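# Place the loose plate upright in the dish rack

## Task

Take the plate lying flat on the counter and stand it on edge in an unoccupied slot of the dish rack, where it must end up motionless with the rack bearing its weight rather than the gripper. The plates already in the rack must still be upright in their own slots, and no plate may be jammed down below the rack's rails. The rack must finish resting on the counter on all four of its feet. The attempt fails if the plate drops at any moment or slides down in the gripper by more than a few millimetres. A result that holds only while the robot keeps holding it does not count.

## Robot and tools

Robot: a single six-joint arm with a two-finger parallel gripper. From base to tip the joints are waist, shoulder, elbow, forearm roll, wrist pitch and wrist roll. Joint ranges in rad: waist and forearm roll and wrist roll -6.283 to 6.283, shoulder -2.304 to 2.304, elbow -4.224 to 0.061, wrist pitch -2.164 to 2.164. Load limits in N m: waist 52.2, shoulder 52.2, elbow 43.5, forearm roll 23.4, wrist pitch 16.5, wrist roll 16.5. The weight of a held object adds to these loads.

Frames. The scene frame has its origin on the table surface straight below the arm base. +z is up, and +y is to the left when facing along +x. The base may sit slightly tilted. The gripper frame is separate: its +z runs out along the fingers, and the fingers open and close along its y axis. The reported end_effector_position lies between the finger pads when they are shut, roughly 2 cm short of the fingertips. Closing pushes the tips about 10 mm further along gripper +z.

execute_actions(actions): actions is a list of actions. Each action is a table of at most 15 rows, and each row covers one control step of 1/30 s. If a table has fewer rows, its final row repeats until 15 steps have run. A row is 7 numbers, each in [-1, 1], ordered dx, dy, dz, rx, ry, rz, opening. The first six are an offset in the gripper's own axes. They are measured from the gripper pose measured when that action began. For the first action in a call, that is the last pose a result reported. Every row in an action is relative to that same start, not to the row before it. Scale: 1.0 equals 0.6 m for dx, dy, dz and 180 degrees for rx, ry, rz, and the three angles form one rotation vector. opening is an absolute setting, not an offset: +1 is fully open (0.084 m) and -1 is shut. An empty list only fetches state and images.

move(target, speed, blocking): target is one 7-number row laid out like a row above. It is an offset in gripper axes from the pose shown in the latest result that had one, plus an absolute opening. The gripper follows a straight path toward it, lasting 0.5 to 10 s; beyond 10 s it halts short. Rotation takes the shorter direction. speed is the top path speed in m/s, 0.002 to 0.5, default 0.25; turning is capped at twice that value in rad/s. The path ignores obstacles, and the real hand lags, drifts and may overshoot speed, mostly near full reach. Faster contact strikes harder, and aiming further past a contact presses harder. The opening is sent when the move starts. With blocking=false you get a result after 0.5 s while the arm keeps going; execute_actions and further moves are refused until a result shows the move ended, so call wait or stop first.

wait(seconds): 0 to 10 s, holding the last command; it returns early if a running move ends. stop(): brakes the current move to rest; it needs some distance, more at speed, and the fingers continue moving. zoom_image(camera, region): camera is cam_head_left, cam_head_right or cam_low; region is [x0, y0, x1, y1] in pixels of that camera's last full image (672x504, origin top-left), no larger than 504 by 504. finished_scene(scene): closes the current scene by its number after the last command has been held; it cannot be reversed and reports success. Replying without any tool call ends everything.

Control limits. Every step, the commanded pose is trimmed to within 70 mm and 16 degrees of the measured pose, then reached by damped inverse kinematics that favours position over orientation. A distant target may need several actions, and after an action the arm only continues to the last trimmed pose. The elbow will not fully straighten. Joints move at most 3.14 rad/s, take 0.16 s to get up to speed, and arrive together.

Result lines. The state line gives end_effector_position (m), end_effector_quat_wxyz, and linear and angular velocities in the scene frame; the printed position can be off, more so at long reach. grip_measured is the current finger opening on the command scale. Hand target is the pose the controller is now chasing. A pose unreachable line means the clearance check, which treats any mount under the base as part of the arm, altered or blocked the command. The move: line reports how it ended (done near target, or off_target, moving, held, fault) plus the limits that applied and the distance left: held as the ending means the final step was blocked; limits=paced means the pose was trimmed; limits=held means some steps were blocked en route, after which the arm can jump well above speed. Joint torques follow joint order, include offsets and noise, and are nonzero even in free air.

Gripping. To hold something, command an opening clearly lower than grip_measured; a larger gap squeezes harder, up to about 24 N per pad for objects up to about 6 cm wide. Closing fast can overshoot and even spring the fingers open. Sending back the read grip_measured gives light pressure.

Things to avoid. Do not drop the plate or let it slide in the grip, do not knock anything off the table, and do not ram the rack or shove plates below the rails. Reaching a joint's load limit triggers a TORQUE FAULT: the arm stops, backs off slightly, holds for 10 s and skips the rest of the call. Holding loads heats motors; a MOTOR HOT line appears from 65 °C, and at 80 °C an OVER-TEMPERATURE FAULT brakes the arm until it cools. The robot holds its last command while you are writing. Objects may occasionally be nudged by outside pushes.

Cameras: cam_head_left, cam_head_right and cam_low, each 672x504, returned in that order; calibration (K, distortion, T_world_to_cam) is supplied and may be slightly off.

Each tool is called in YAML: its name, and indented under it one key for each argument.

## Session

execute_actions:
  actions: []

Scene clock: 0.00 s.
end_effector_position=(+0.7555, -0.3910, +0.3512) grip_measured=+1.00 end_effector_quat_wxyz=(+0.622, -0.545, +0.548, +0.124) end_effector_velocity=(+0.000, -0.000, -0.001) end_effector_angular_velocity=(-0.001, +0.002, -0.001)
Joint positions: [-0.359 -0.541 -1.614  0.865 -0.77   0.427  0.084]
Joint velocities: [-0.001 -0.001  0.    -0.     0.002  0.    -0.   ]
Joint torques (N m, as the arm reports them, + toward a larger angle): no reading
Motor temperatures (°C, as the motors report them): [25 27 30 31 32 29]
Hand target: +0.755, -0.391, +0.351; +0.622, -0.545, +0.548, +0.124

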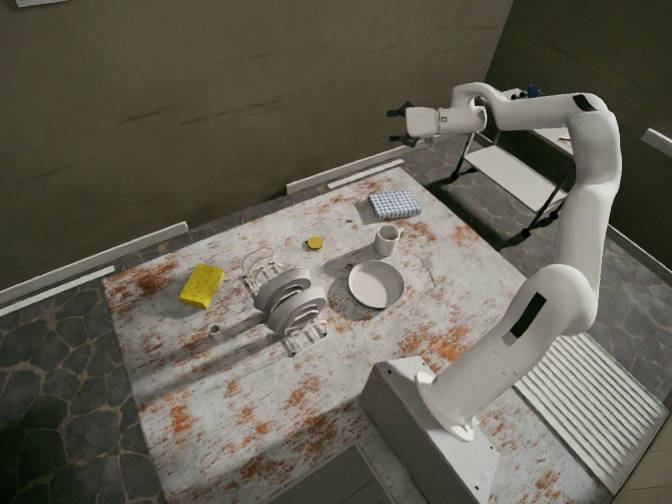

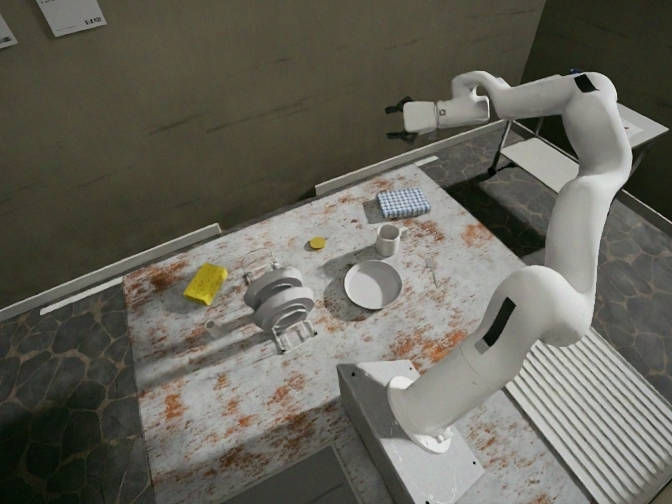

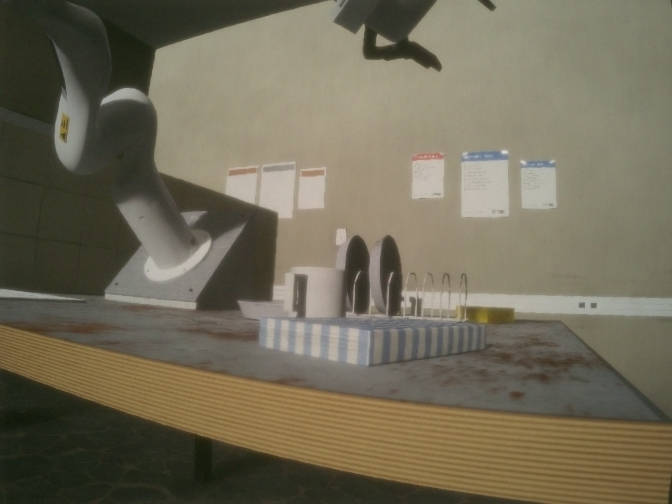

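zoom_image:
  camera: "cam_head_left"
  region: [220, 220, 440, 385]

zoom_image:
  camera: "cam_low"
  region: [230, 220, 480, 340]

Region (220, 220, 440, 385) of cam_head_left's 672x504 image, scaled by 2.291, with more detail than that image has; it fills the top 378 rows of this view, and the rest is white.

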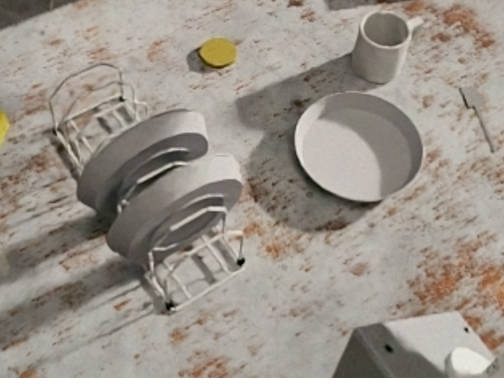

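Region (230, 220, 480, 340) of cam_low's 672x504 image, scaled by 2.016, with more detail than that image has; it fills the top 242 rows of this view, and the rest is white.

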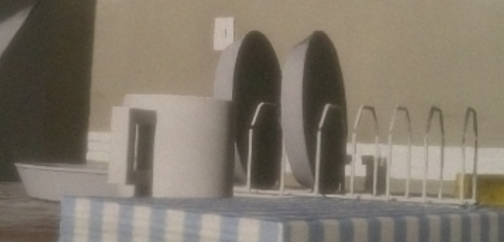

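move:
  target: [-0.015,0.887,-0.067,-0.194,0.166,-0.262,-0.4]

move:
  target: [0,0,0.07,0,0,0,-0.4]
  speed: 0.05

zoom_image:
  camera: "cam_low"
  region: [170, 240, 330, 340]

zoom_image:
  camera: "cam_head_left"
  region: [340, 240, 480, 330]

Scene clock: 25.63 s.
end_effector_position=(+0.3310, -0.2198, +0.0777) grip_measured=-0.42 end_effector_quat_wxyz=(-0.279, +0.880, -0.366, +0.115) end_effector_velocity=(-0.002, +0.001, -0.002) end_effector_angular_velocity=(-0.006, -0.003, +0.000)
Joint positions: [-0.463 -0.141 -0.248  0.376  0.464 -0.169  0.026]
Joint velocities: [-0.002 -0.007  0.005 -0.007  0.016  0.003 -0.   ]
Joint torques (N m, as the arm reports them, + toward a larger angle): [15.33 13.82 -4.5  -2.07  0.35  0.16]
Motor temperatures (°C, as the motors report them): [25 27 30 31 32 29]
Hand target: +0.331, -0.220, +0.077; -0.279, +0.880, -0.366, +0.115
Off the commanded pose: 0.001 m, 0 deg.
move: done

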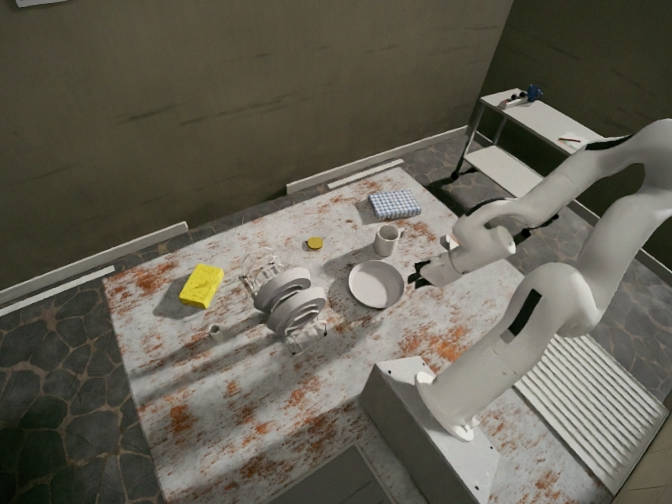

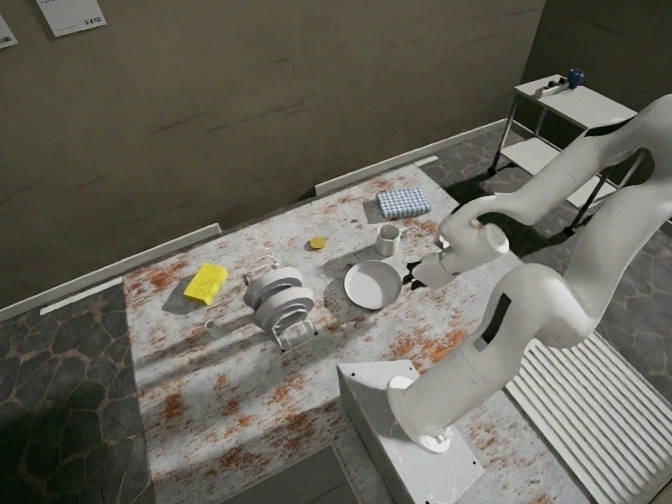

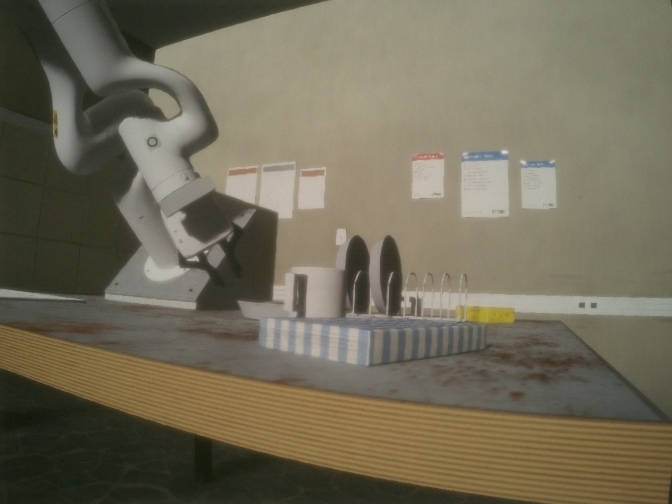

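Scene clock: 26.90 s.
end_effector_position=(+0.3481, -0.2030, +0.0437) grip_measured=-0.42 end_effector_quat_wxyz=(-0.279, +0.880, -0.366, +0.115) end_effector_velocity=(+0.001, +0.000, -0.002) end_effector_angular_velocity=(-0.001, -0.002, +0.000)
Joint positions: [-0.488 -0.32  -0.316  0.284  0.569 -0.093  0.026]
Joint velocities: [-0.003 -0.009 -0.004 -0.006  0.006  0.002 -0.   ]
Joint torques (N m, as the arm reports them, + toward a larger angle): [15.22 15.66 -0.91 -1.17  0.33 -0.16]
Motor temperatures (°C, as the motors report them): [25 27 30 31 32 29]
Hand target: +0.348, -0.203, +0.043; -0.279, +0.880, -0.366, +0.115
Off the commanded pose: 0.000 m, 0 deg.
move: done

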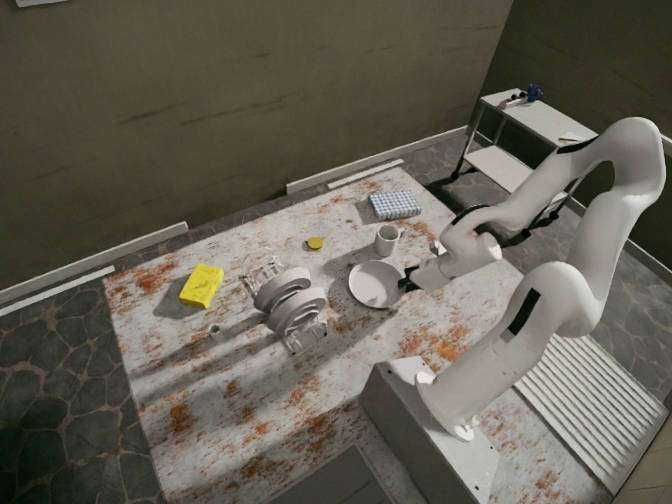

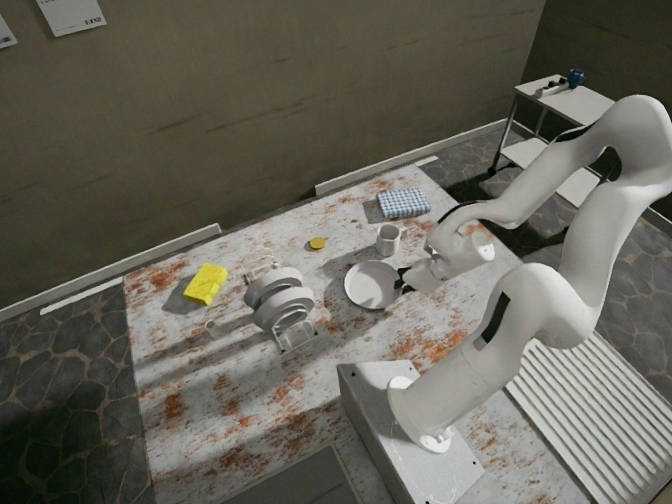

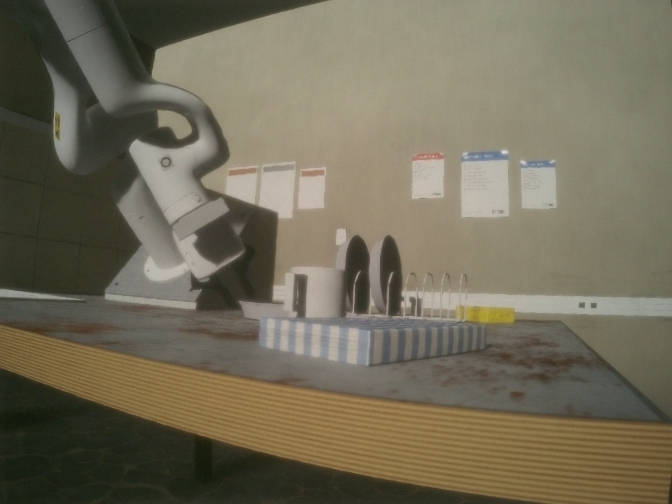

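Region (170, 240, 330, 340) of cam_low's 672x504 image, scaled by 3.150, with more detail than that image has; it fills the top 315 rows of this view, and the rest is white.

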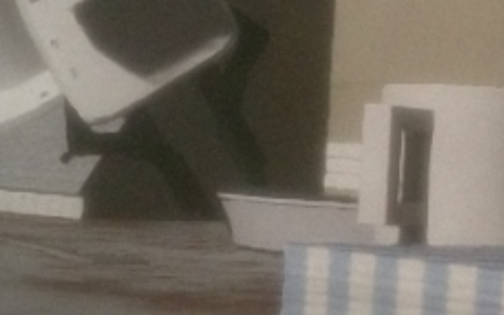

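Region (340, 240, 480, 330) of cam_head_left's 672x504 image, scaled by 3.600, with more detail than that image has; it fills the top 324 rows of this view, and the rest is white.

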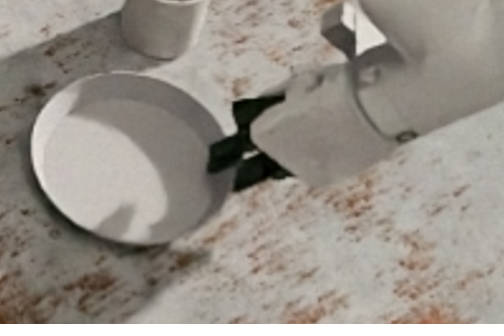

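move:
  target: [0,0.007,0.03,-0.065,0,0,-0.45]
  speed: 0.04

execute_actions:
  actions:
    - [[0,0,0,0,0,0,-0.62]]
    - [[0,0,0.005,0,0,0,-0.78]]
    - [[0,0,0,0,0,0,-1]]
    - [[0,0,0,0,0,0,-1]]

zoom_image:
  camera: "cam_low"
  region: [170, 240, 330, 340]

Scene clock: 42.27 s.
end_effector_position=(+0.3529, -0.1984, +0.0267) grip_measured=-0.47 end_effector_quat_wxyz=(-0.189, +0.904, -0.376, +0.078) end_effector_velocity=(+0.001, +0.000, -0.001) end_effector_angular_velocity=(-0.013, +0.011, +0.000)
Joint positions: [-0.351 -0.432 -0.388  0.736  0.647 -0.339  0.024]
Joint velocities: [ 0.011 -0.009 -0.007  0.035  0.007 -0.019 -0.   ]
Joint torques (N m, as the arm reports them, + toward a larger angle): [15.51 10.72 -5.51 -1.66  0.02 -0.18]
Motor temperatures (°C, as the motors report them): [25 27 30 31 32 29]
Hand target: +0.353, -0.198, +0.026; -0.188, +0.904, -0.376, +0.077
Off the commanded pose: 0.000 m, 0 deg.
move: done

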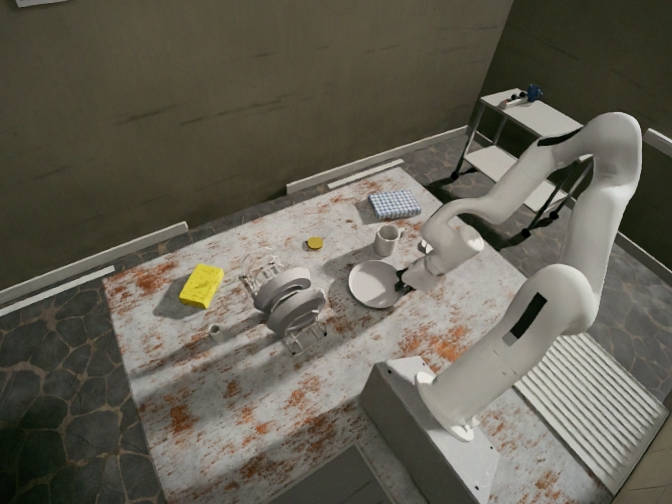

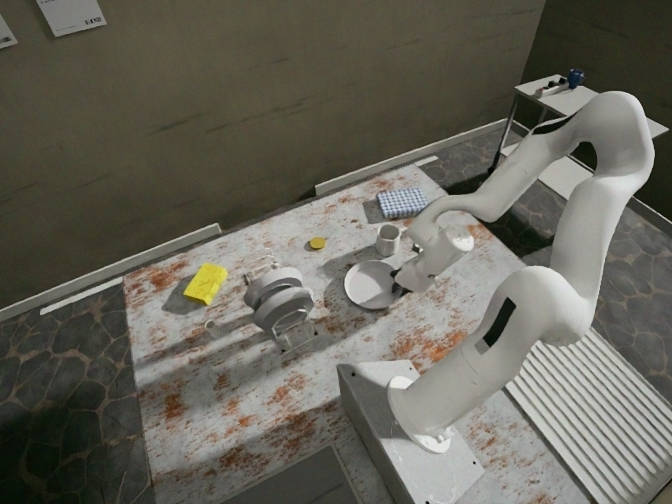

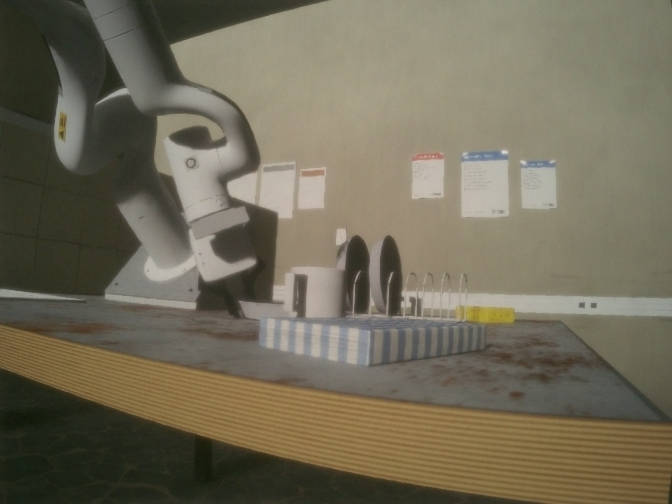

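Scene clock: 44.27 s.
end_effector_position=(+0.3538, -0.1975, +0.0241) grip_measured=-0.93 end_effector_quat_wxyz=(-0.189, +0.904, -0.376, +0.078) end_effector_velocity=(-0.000, +0.000, +0.000) end_effector_angular_velocity=(+0.002, +0.002, -0.001)
Joint positions: [-0.355 -0.442 -0.392  0.728  0.651 -0.333  0.003]
Joint velocities: [ 0.     0.    -0.     0.001 -0.002  0.002  0.   ]
Joint torques (N m, as the arm reports them, + toward a larger angle): [18.78 19.25 -1.96 -2.36 -0.03  0.04]
Motor temperatures (°C, as the motors report them): [25 27 30 31 32 29]
Hand target: +0.354, -0.198, +0.024; -0.189, +0.904, -0.376, +0.078
Off the commanded pose: 0.000 m, 0 deg.

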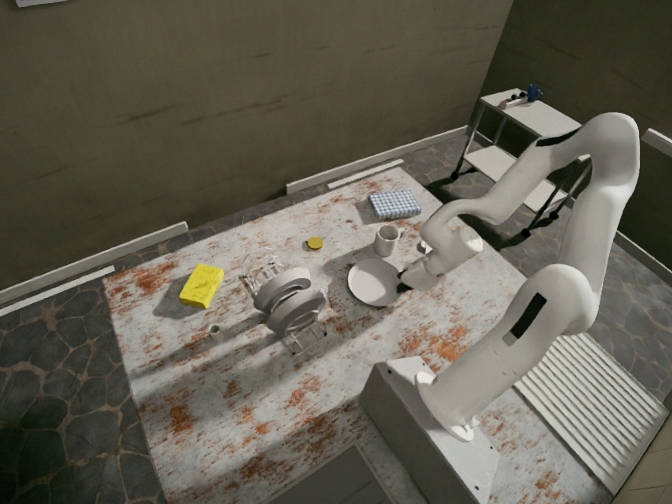

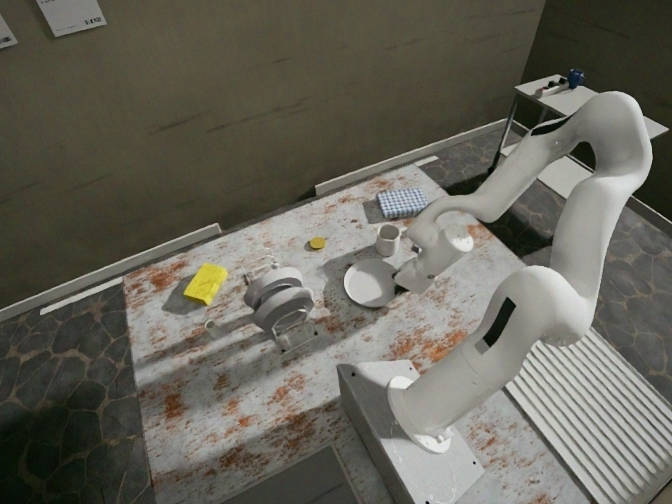

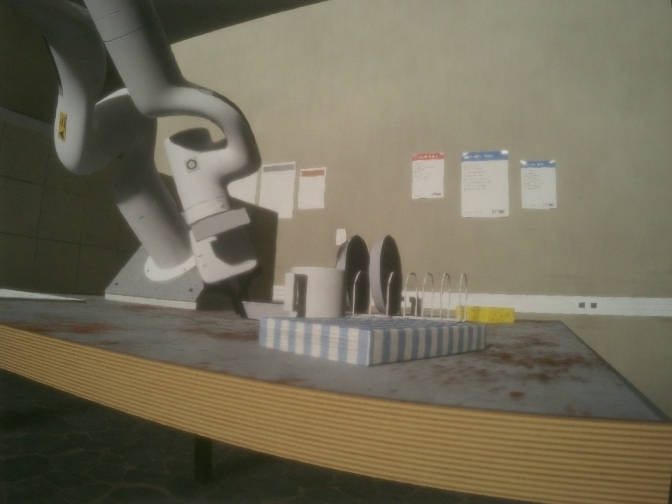

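Region (170, 240, 330, 340) of cam_low's 672x504 image, scaled by 3.150, with more detail than that image has; it fills the top 315 rows of this view, and the rest is white.

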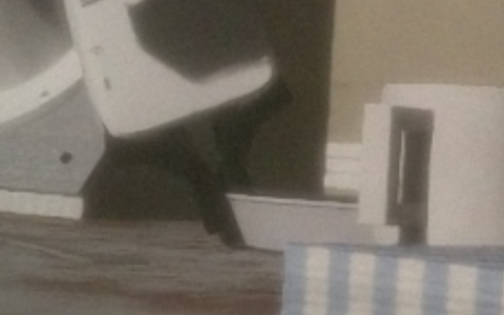

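move:
  target: [0,-0.067,-0.153,-0.131,0,0,-1]
  speed: 0.05

move:
  target: [0.07,-0.3,-0.4,0,0,-0.755,-1]
  speed: 0.15

move:
  target: [0.1,0,-0.07,-0.369,0,0,-1]
  speed: 0.12

Scene clock: 57.37 s.
end_effector_position=(+0.3541, -0.1980, +0.1235) grip_measured=-0.93 end_effector_quat_wxyz=(+0.000, +0.923, -0.384, +0.001) end_effector_velocity=(-0.000, -0.001, +0.002) end_effector_angular_velocity=(-0.008, +0.010, -0.000)
Joint positions: [ 0.077 -0.429 -0.537  1.809  0.871 -0.918  0.003]
Joint velocities: [ 0.006 -0.002 -0.007  0.021  0.011 -0.012 -0.   ]
Joint torques (N m, as the arm reports them, + toward a larger angle): [ 22.    13.09 -10.43  -1.48   0.27  -0.36]
Motor temperatures (°C, as the motors report them): [25 27 30 31 32 29]
Hand target: +0.354, -0.198, +0.124; +0.001, +0.923, -0.384, +0.000
Off the commanded pose: 0.001 m, 0 deg.
move: done

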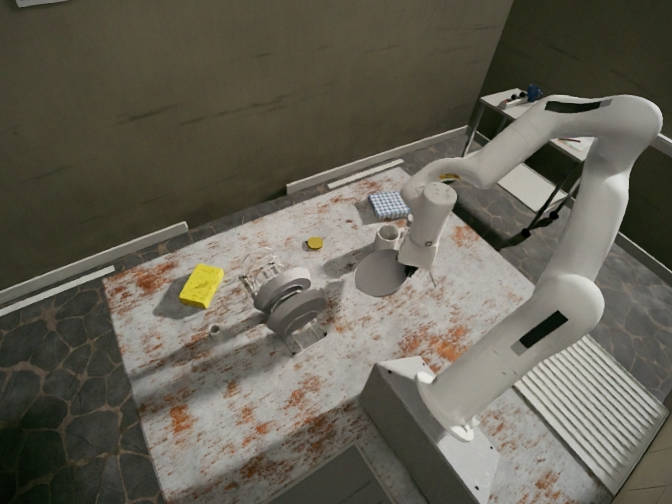

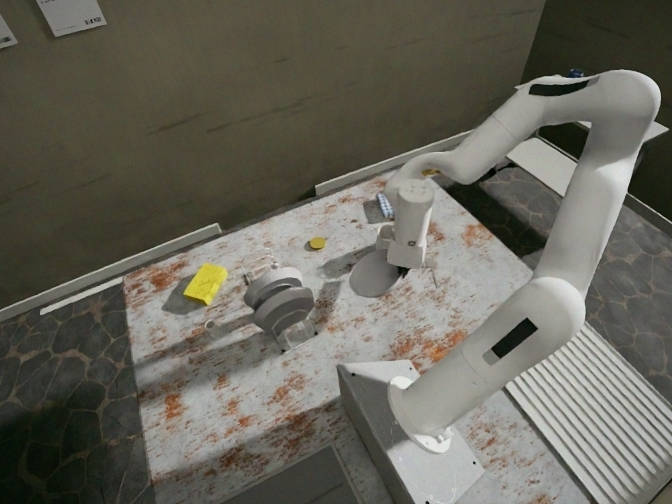

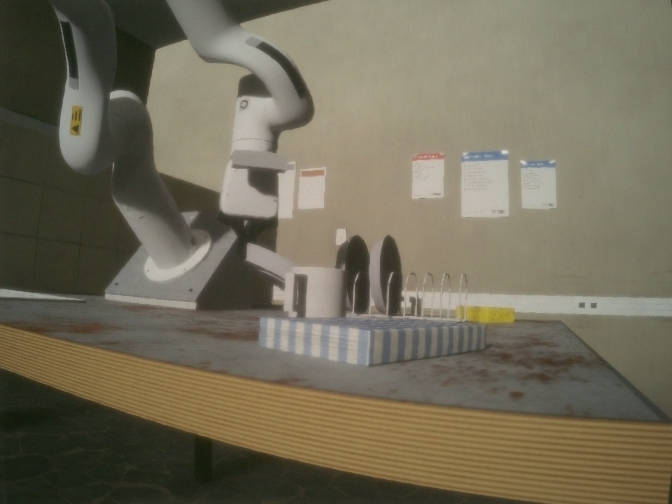

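Scene clock: 65.73 s.
end_effector_position=(+0.5115, -0.1011, +0.3631) grip_measured=-0.93 end_effector_quat_wxyz=(+0.002, +0.703, +0.711, -0.000) end_effector_velocity=(+0.000, +0.001, +0.001) end_effector_angular_velocity=(-0.001, +0.002, +0.011)
Joint positions: [ 0.455 -0.647 -1.215  2.371  1.211 -3.668  0.003]
Joint velocities: [ 0.002 -0.002 -0.005  0.003  0.004 -0.012 -0.   ]
Joint torques (N m, as the arm reports them, + toward a larger angle): [ 26.56  17.35 -17.63  -0.77   0.3   -0.15]
Motor temperatures (°C, as the motors report them): [25 27 30 31 32 29]
Hand target: +0.512, -0.101, +0.363; +0.001, +0.703, +0.711, -0.000
Off the commanded pose: 0.001 m, 0 deg.
move: done

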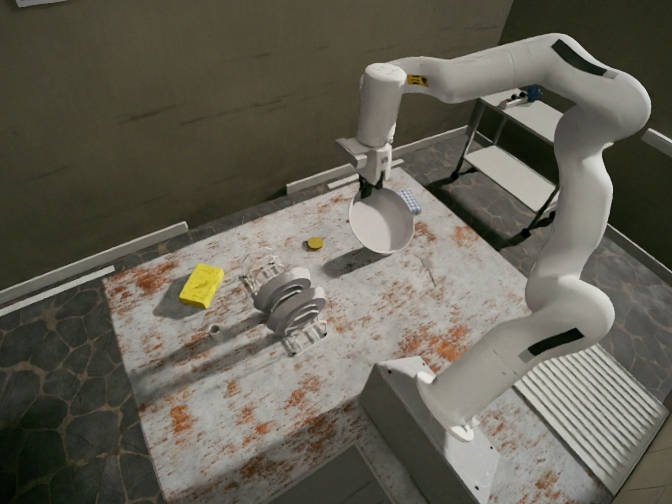

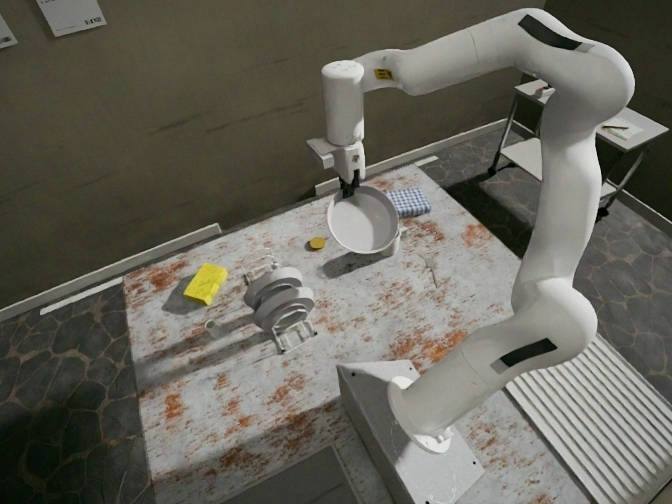

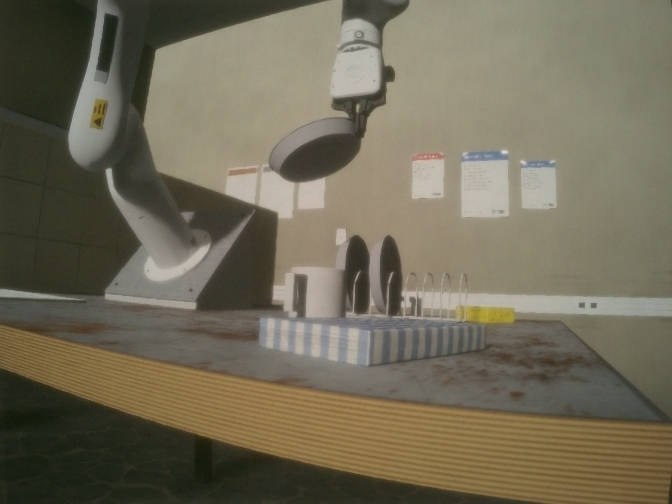

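Scene clock: 71.00 s.
end_effector_position=(+0.5105, -0.0408, +0.4051) grip_measured=-0.93 end_effector_quat_wxyz=(+0.385, +0.588, +0.595, +0.390) end_effector_velocity=(+0.000, +0.000, +0.000) end_effector_angular_velocity=(-0.001, -0.014, -0.001)
Joint positions: [ 0.658 -0.544 -0.621  1.06   1.258 -2.535  0.003]
Joint velocities: [-0.002 -0.005  0.004 -0.015  0.014  0.011  0.   ]
Joint torques (N m, as the arm reports them, + toward a larger angle): [ 14.73  12.83 -19.82  -1.97   1.04  -0.18]
Motor temperatures (°C, as the motors report them): [25 27 30 31 32 29]
Hand target: +0.511, -0.041, +0.405; +0.385, +0.588, +0.595, +0.390
Off the commanded pose: 0.000 m, 0 deg.
move: done

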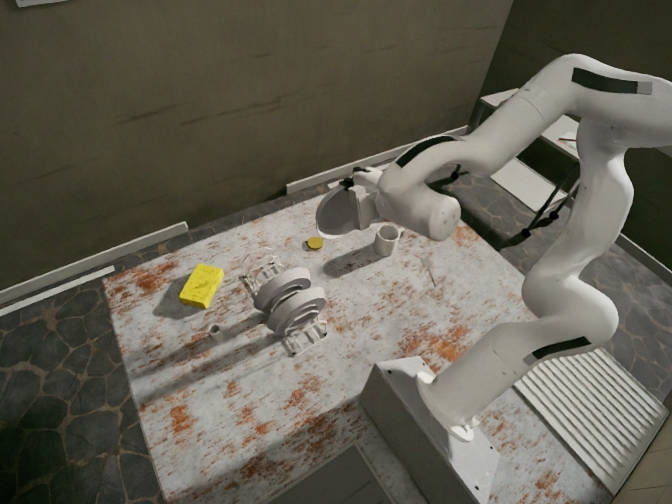

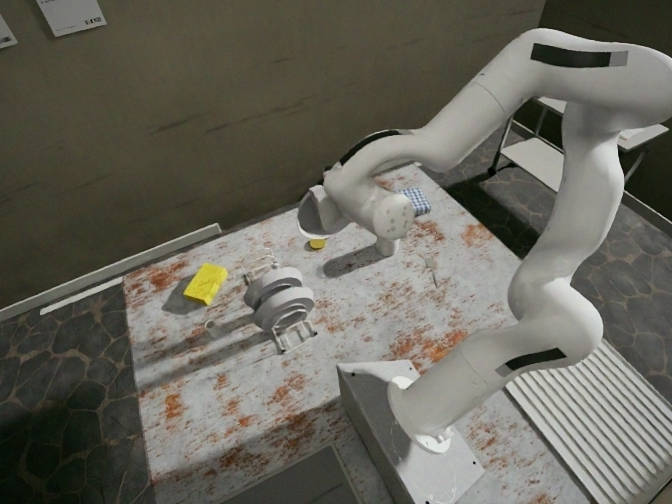

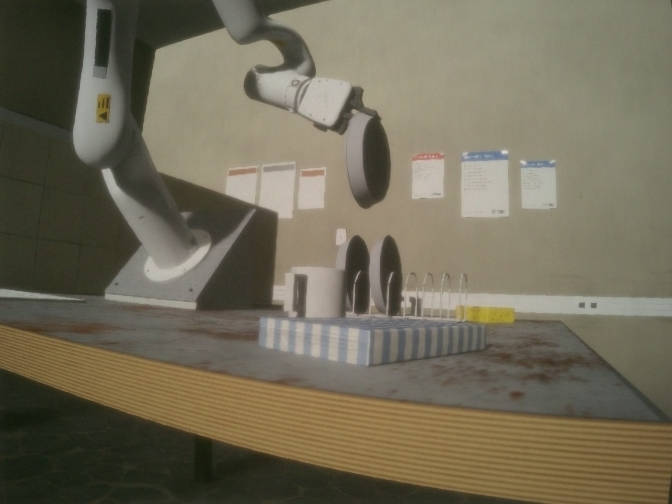

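move:
  target: [0.348,0.091,0.21,0,0.008,-0.003,-1]
  speed: 0.12

move:
  target: [0,-0.16,0.07,0,0,0,-1]
  speed: 0.06

zoom_image:
  camera: "cam_low"
  region: [330, 150, 510, 330]

zoom_image:
  camera: "cam_head_left"
  region: [190, 180, 350, 320]

Scene clock: 91.87 s.
end_effector_position=(+0.6453, +0.1694, +0.4046) grip_measured=-0.93 end_effector_quat_wxyz=(+0.379, +0.580, +0.603, +0.396) end_effector_velocity=(+0.001, +0.003, +0.000) end_effector_angular_velocity=(-0.000, -0.001, +0.000)
Joint positions: [ 0.674 -1.143 -1.313  1.092  1.195 -2.627  0.003]
Joint velocities: [ 0.001 -0.007 -0.009  0.001 -0.001 -0.003  0.   ]
Joint torques (N m, as the arm reports them, + toward a larger angle): [ 23.83  29.41 -19.6   -1.89   0.74  -0.21]
Motor temperatures (°C, as the motors report them): [25 27 31 31 32 29]
Hand target: +0.646, +0.170, +0.405; +0.379, +0.580, +0.603, +0.396
Off the commanded pose: 0.001 m, 0 deg.
move: done

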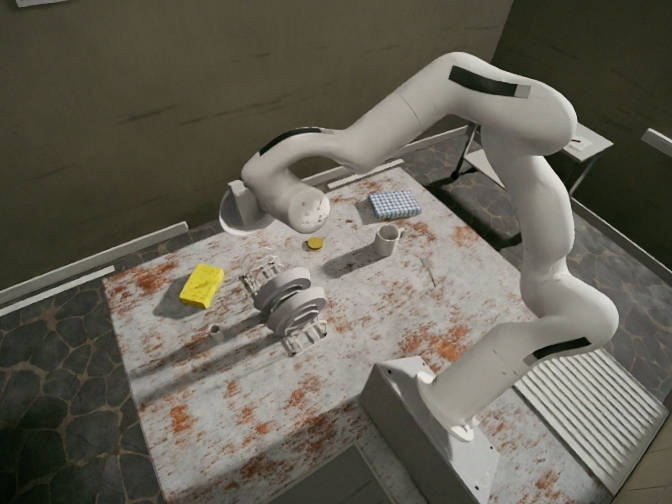

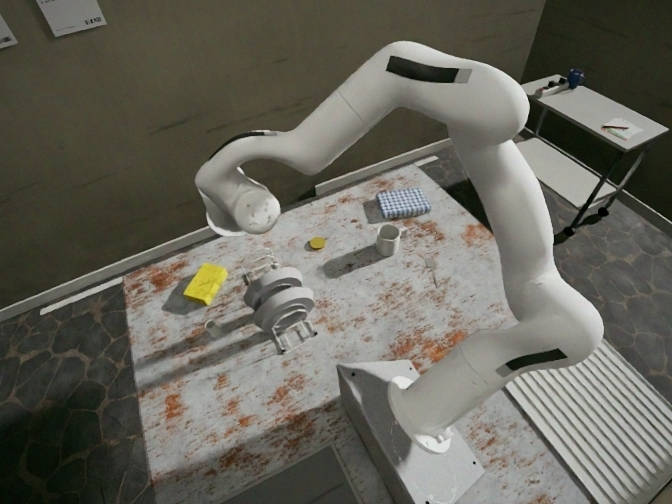

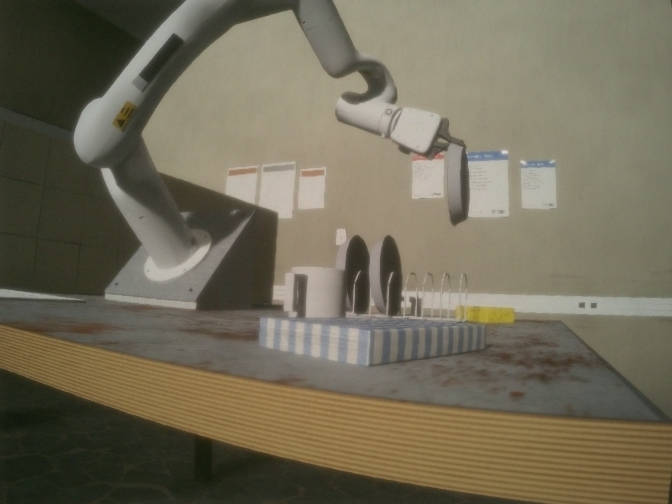

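Scene clock: 94.07 s.
end_effector_position=(+0.6453, +0.1695, +0.3003) grip_measured=-0.93 end_effector_quat_wxyz=(+0.379, +0.580, +0.603, +0.396) end_effector_velocity=(+0.000, -0.000, -0.002) end_effector_angular_velocity=(-0.001, -0.001, +0.000)
Joint positions: [ 0.565 -1.25  -1.261  0.933  1.27  -2.478  0.003]
Joint velocities: [-0.002 -0.002  0.    -0.004  0.002  0.001 -0.   ]
Joint torques (N m, as the arm reports them, + toward a larger angle): [ 28.09  29.87 -17.19  -2.33   1.19  -0.16]
Motor temperatures (°C, as the motors report them): [25 27 31 31 32 29]
Hand target: +0.645, +0.169, +0.300; +0.379, +0.580, +0.603, +0.396
Off the commanded pose: 0.000 m, 0 deg.
move: done

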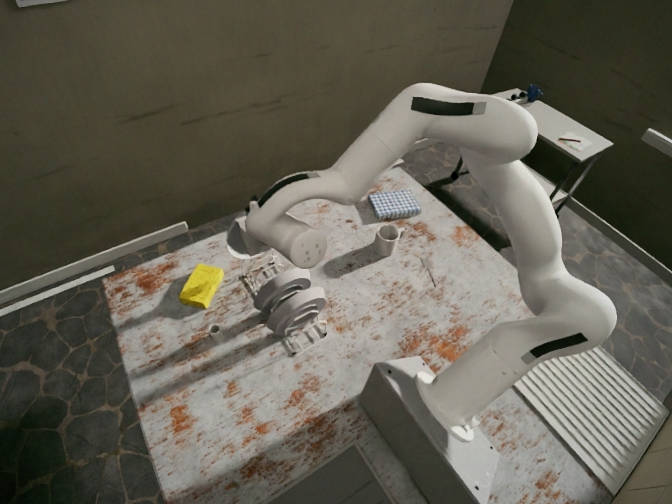

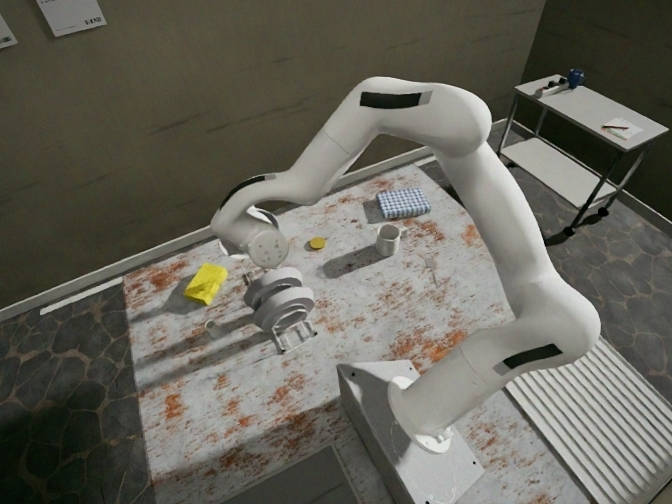

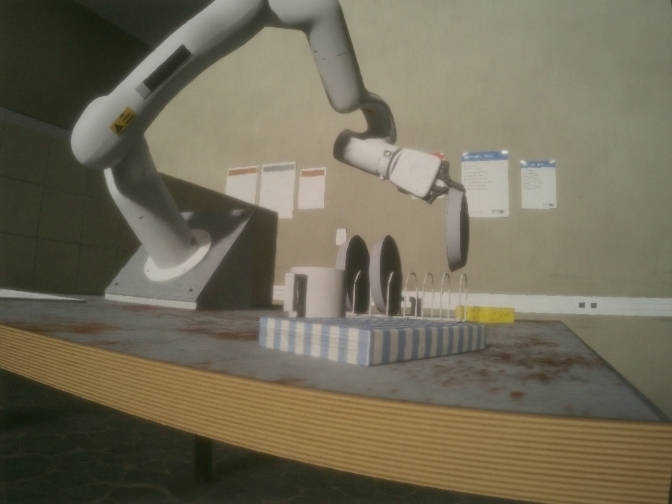

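Region (330, 150, 510, 330) of cam_low's 672x504 image, scaled by 2.800, with more detail than that image has.

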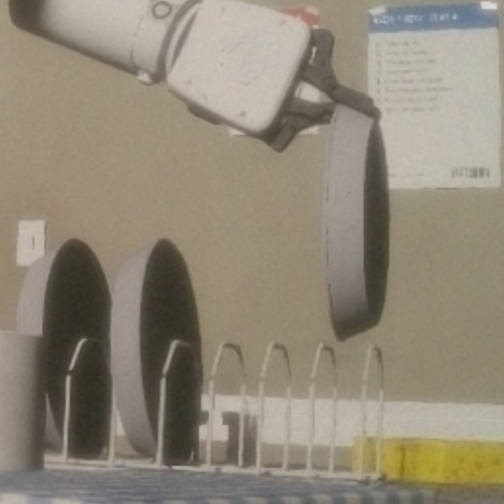

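Region (190, 180, 350, 320) of cam_head_left's 672x504 image, scaled by 3.150, with more detail than that image has; it fills the top 441 rows of this view, and the rest is white.

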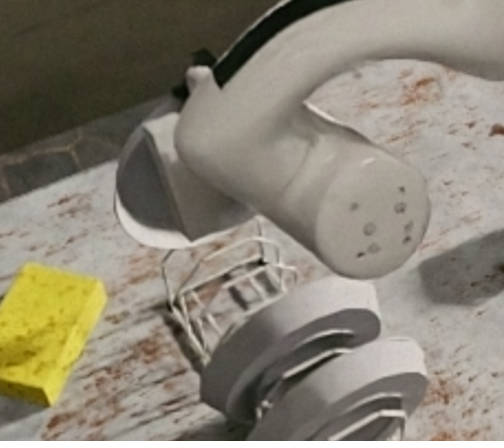

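move:
  target: [0,-0.005,-0.011,0,0,0,-1]
  speed: 0.02

move:
  target: [0,-0.069,0.03,0,0,0,-1]
  speed: 0.025

zoom_image:
  camera: "cam_low"
  region: [330, 150, 510, 330]

zoom_image:
  camera: "cam_head_left"
  region: [190, 180, 350, 320]

Scene clock: 104.03 s.
end_effector_position=(+0.6383, +0.1692, +0.3002) grip_measured=-0.93 end_effector_quat_wxyz=(+0.379, +0.580, +0.603, +0.396) end_effector_velocity=(-0.003, -0.000, +0.000) end_effector_angular_velocity=(+0.001, -0.000, -0.001)
Joint positions: [ 0.572 -1.245 -1.244  0.938  1.277 -2.468  0.003]
Joint velocities: [ 0.003  0.002  0.007  0.002  0.003  0.005 -0.   ]
Joint torques (N m, as the arm reports them, + toward a larger angle): [ 26.66  29.75 -17.81  -1.57   1.17  -0.27]
Motor temperatures (°C, as the motors report them): [25 27 31 31 32 29]
Hand target: +0.638, +0.169, +0.300; +0.379, +0.580, +0.603, +0.396
Off the commanded pose: 0.000 m, 0 deg.
move: done

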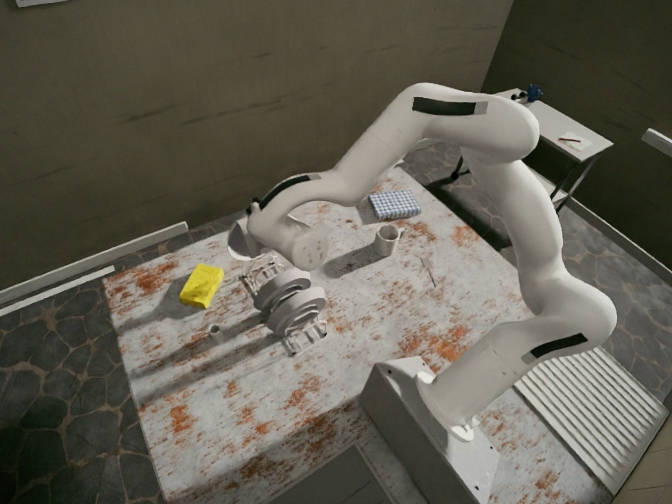

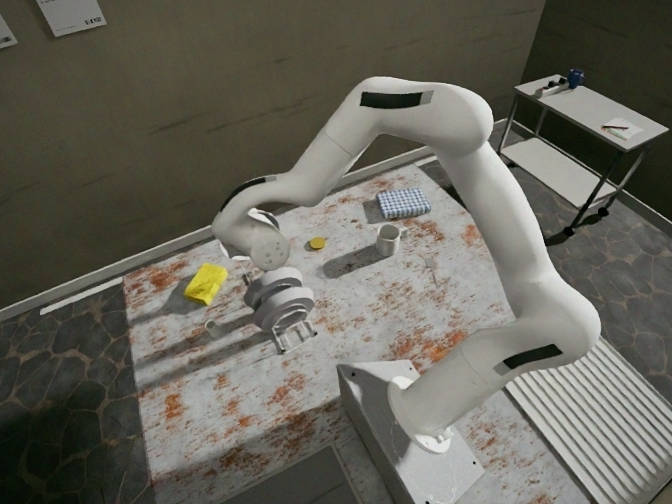

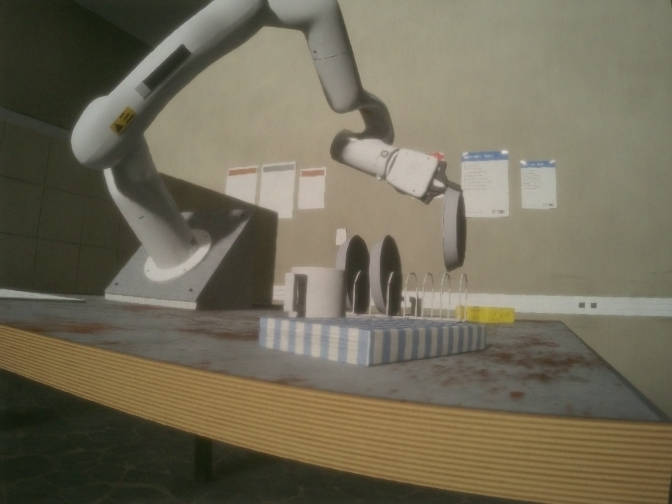

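Scene clock: 106.17 s.
end_effector_position=(+0.6382, +0.1693, +0.2554) grip_measured=-0.93 end_effector_quat_wxyz=(+0.379, +0.580, +0.603, +0.396) end_effector_velocity=(-0.000, +0.000, -0.003) end_effector_angular_velocity=(+0.002, +0.001, +0.001)
Joint positions: [ 0.518 -1.302 -1.24   0.871  1.316 -2.419  0.003]
Joint velocities: [-0.003 -0.004 -0.001 -0.004  0.001  0.004  0.   ]
Joint torques (N m, as the arm reports them, + toward a larger angle): [ 26.1   26.45 -16.77  -2.74   1.24  -0.08]
Motor temperatures (°C, as the motors report them): [25 27 31 31 32 29]
Hand target: +0.638, +0.169, +0.255; +0.379, +0.580, +0.603, +0.396
Off the commanded pose: 0.000 m, 0 deg.
move: done

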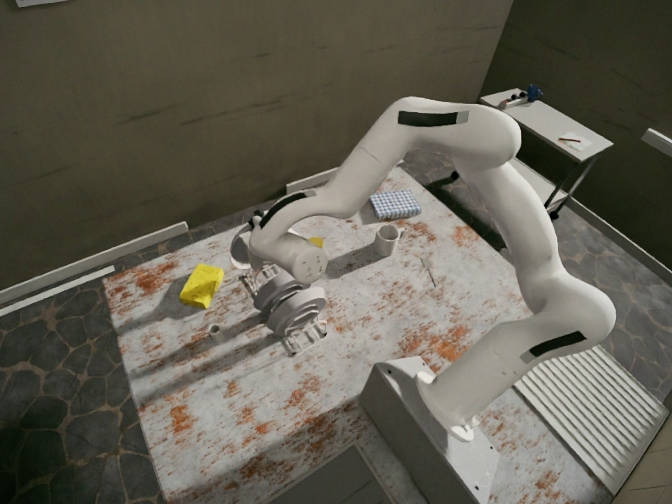

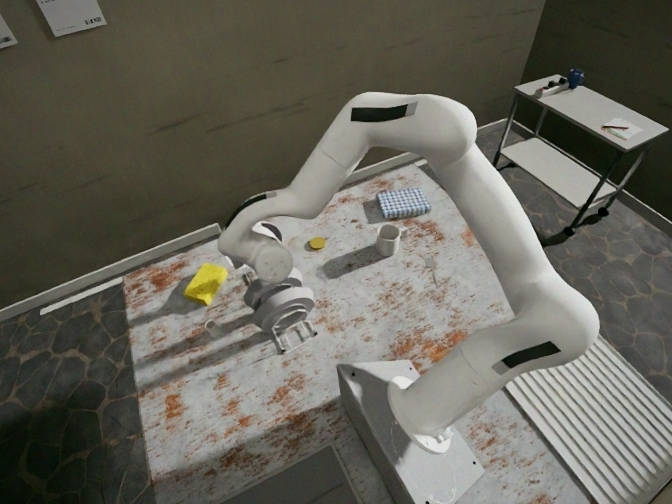

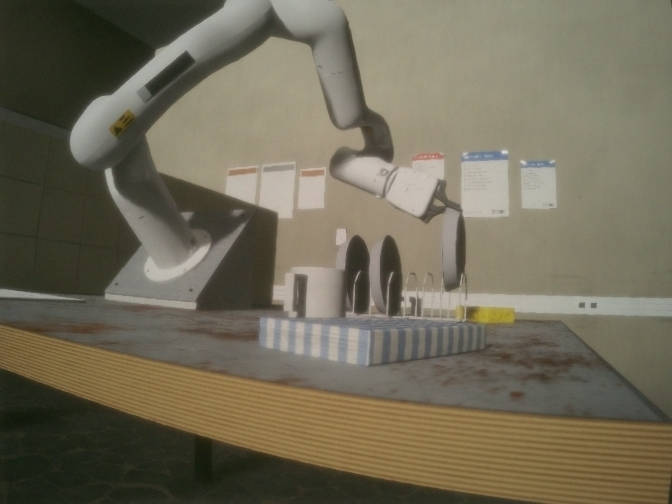

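Region (330, 150, 510, 330) of cam_low's 672x504 image, scaled by 2.800, with more detail than that image has.

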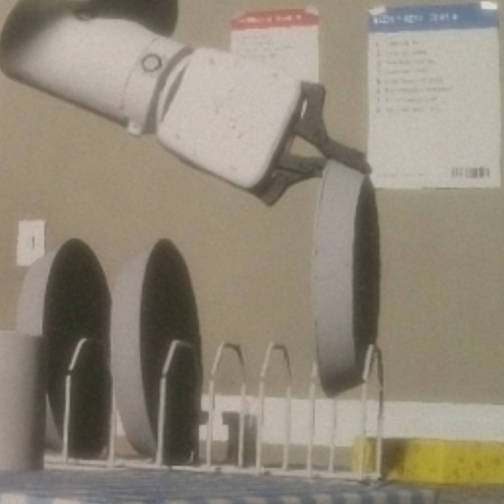

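Region (190, 180, 350, 320) of cam_head_left's 672x504 image, scaled by 3.150, with more detail than that image has; it fills the top 441 rows of this view, and the rest is white.

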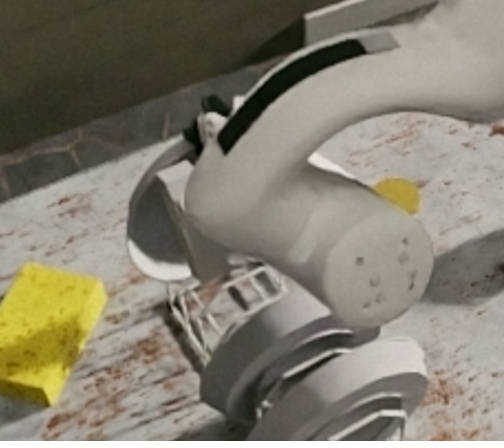

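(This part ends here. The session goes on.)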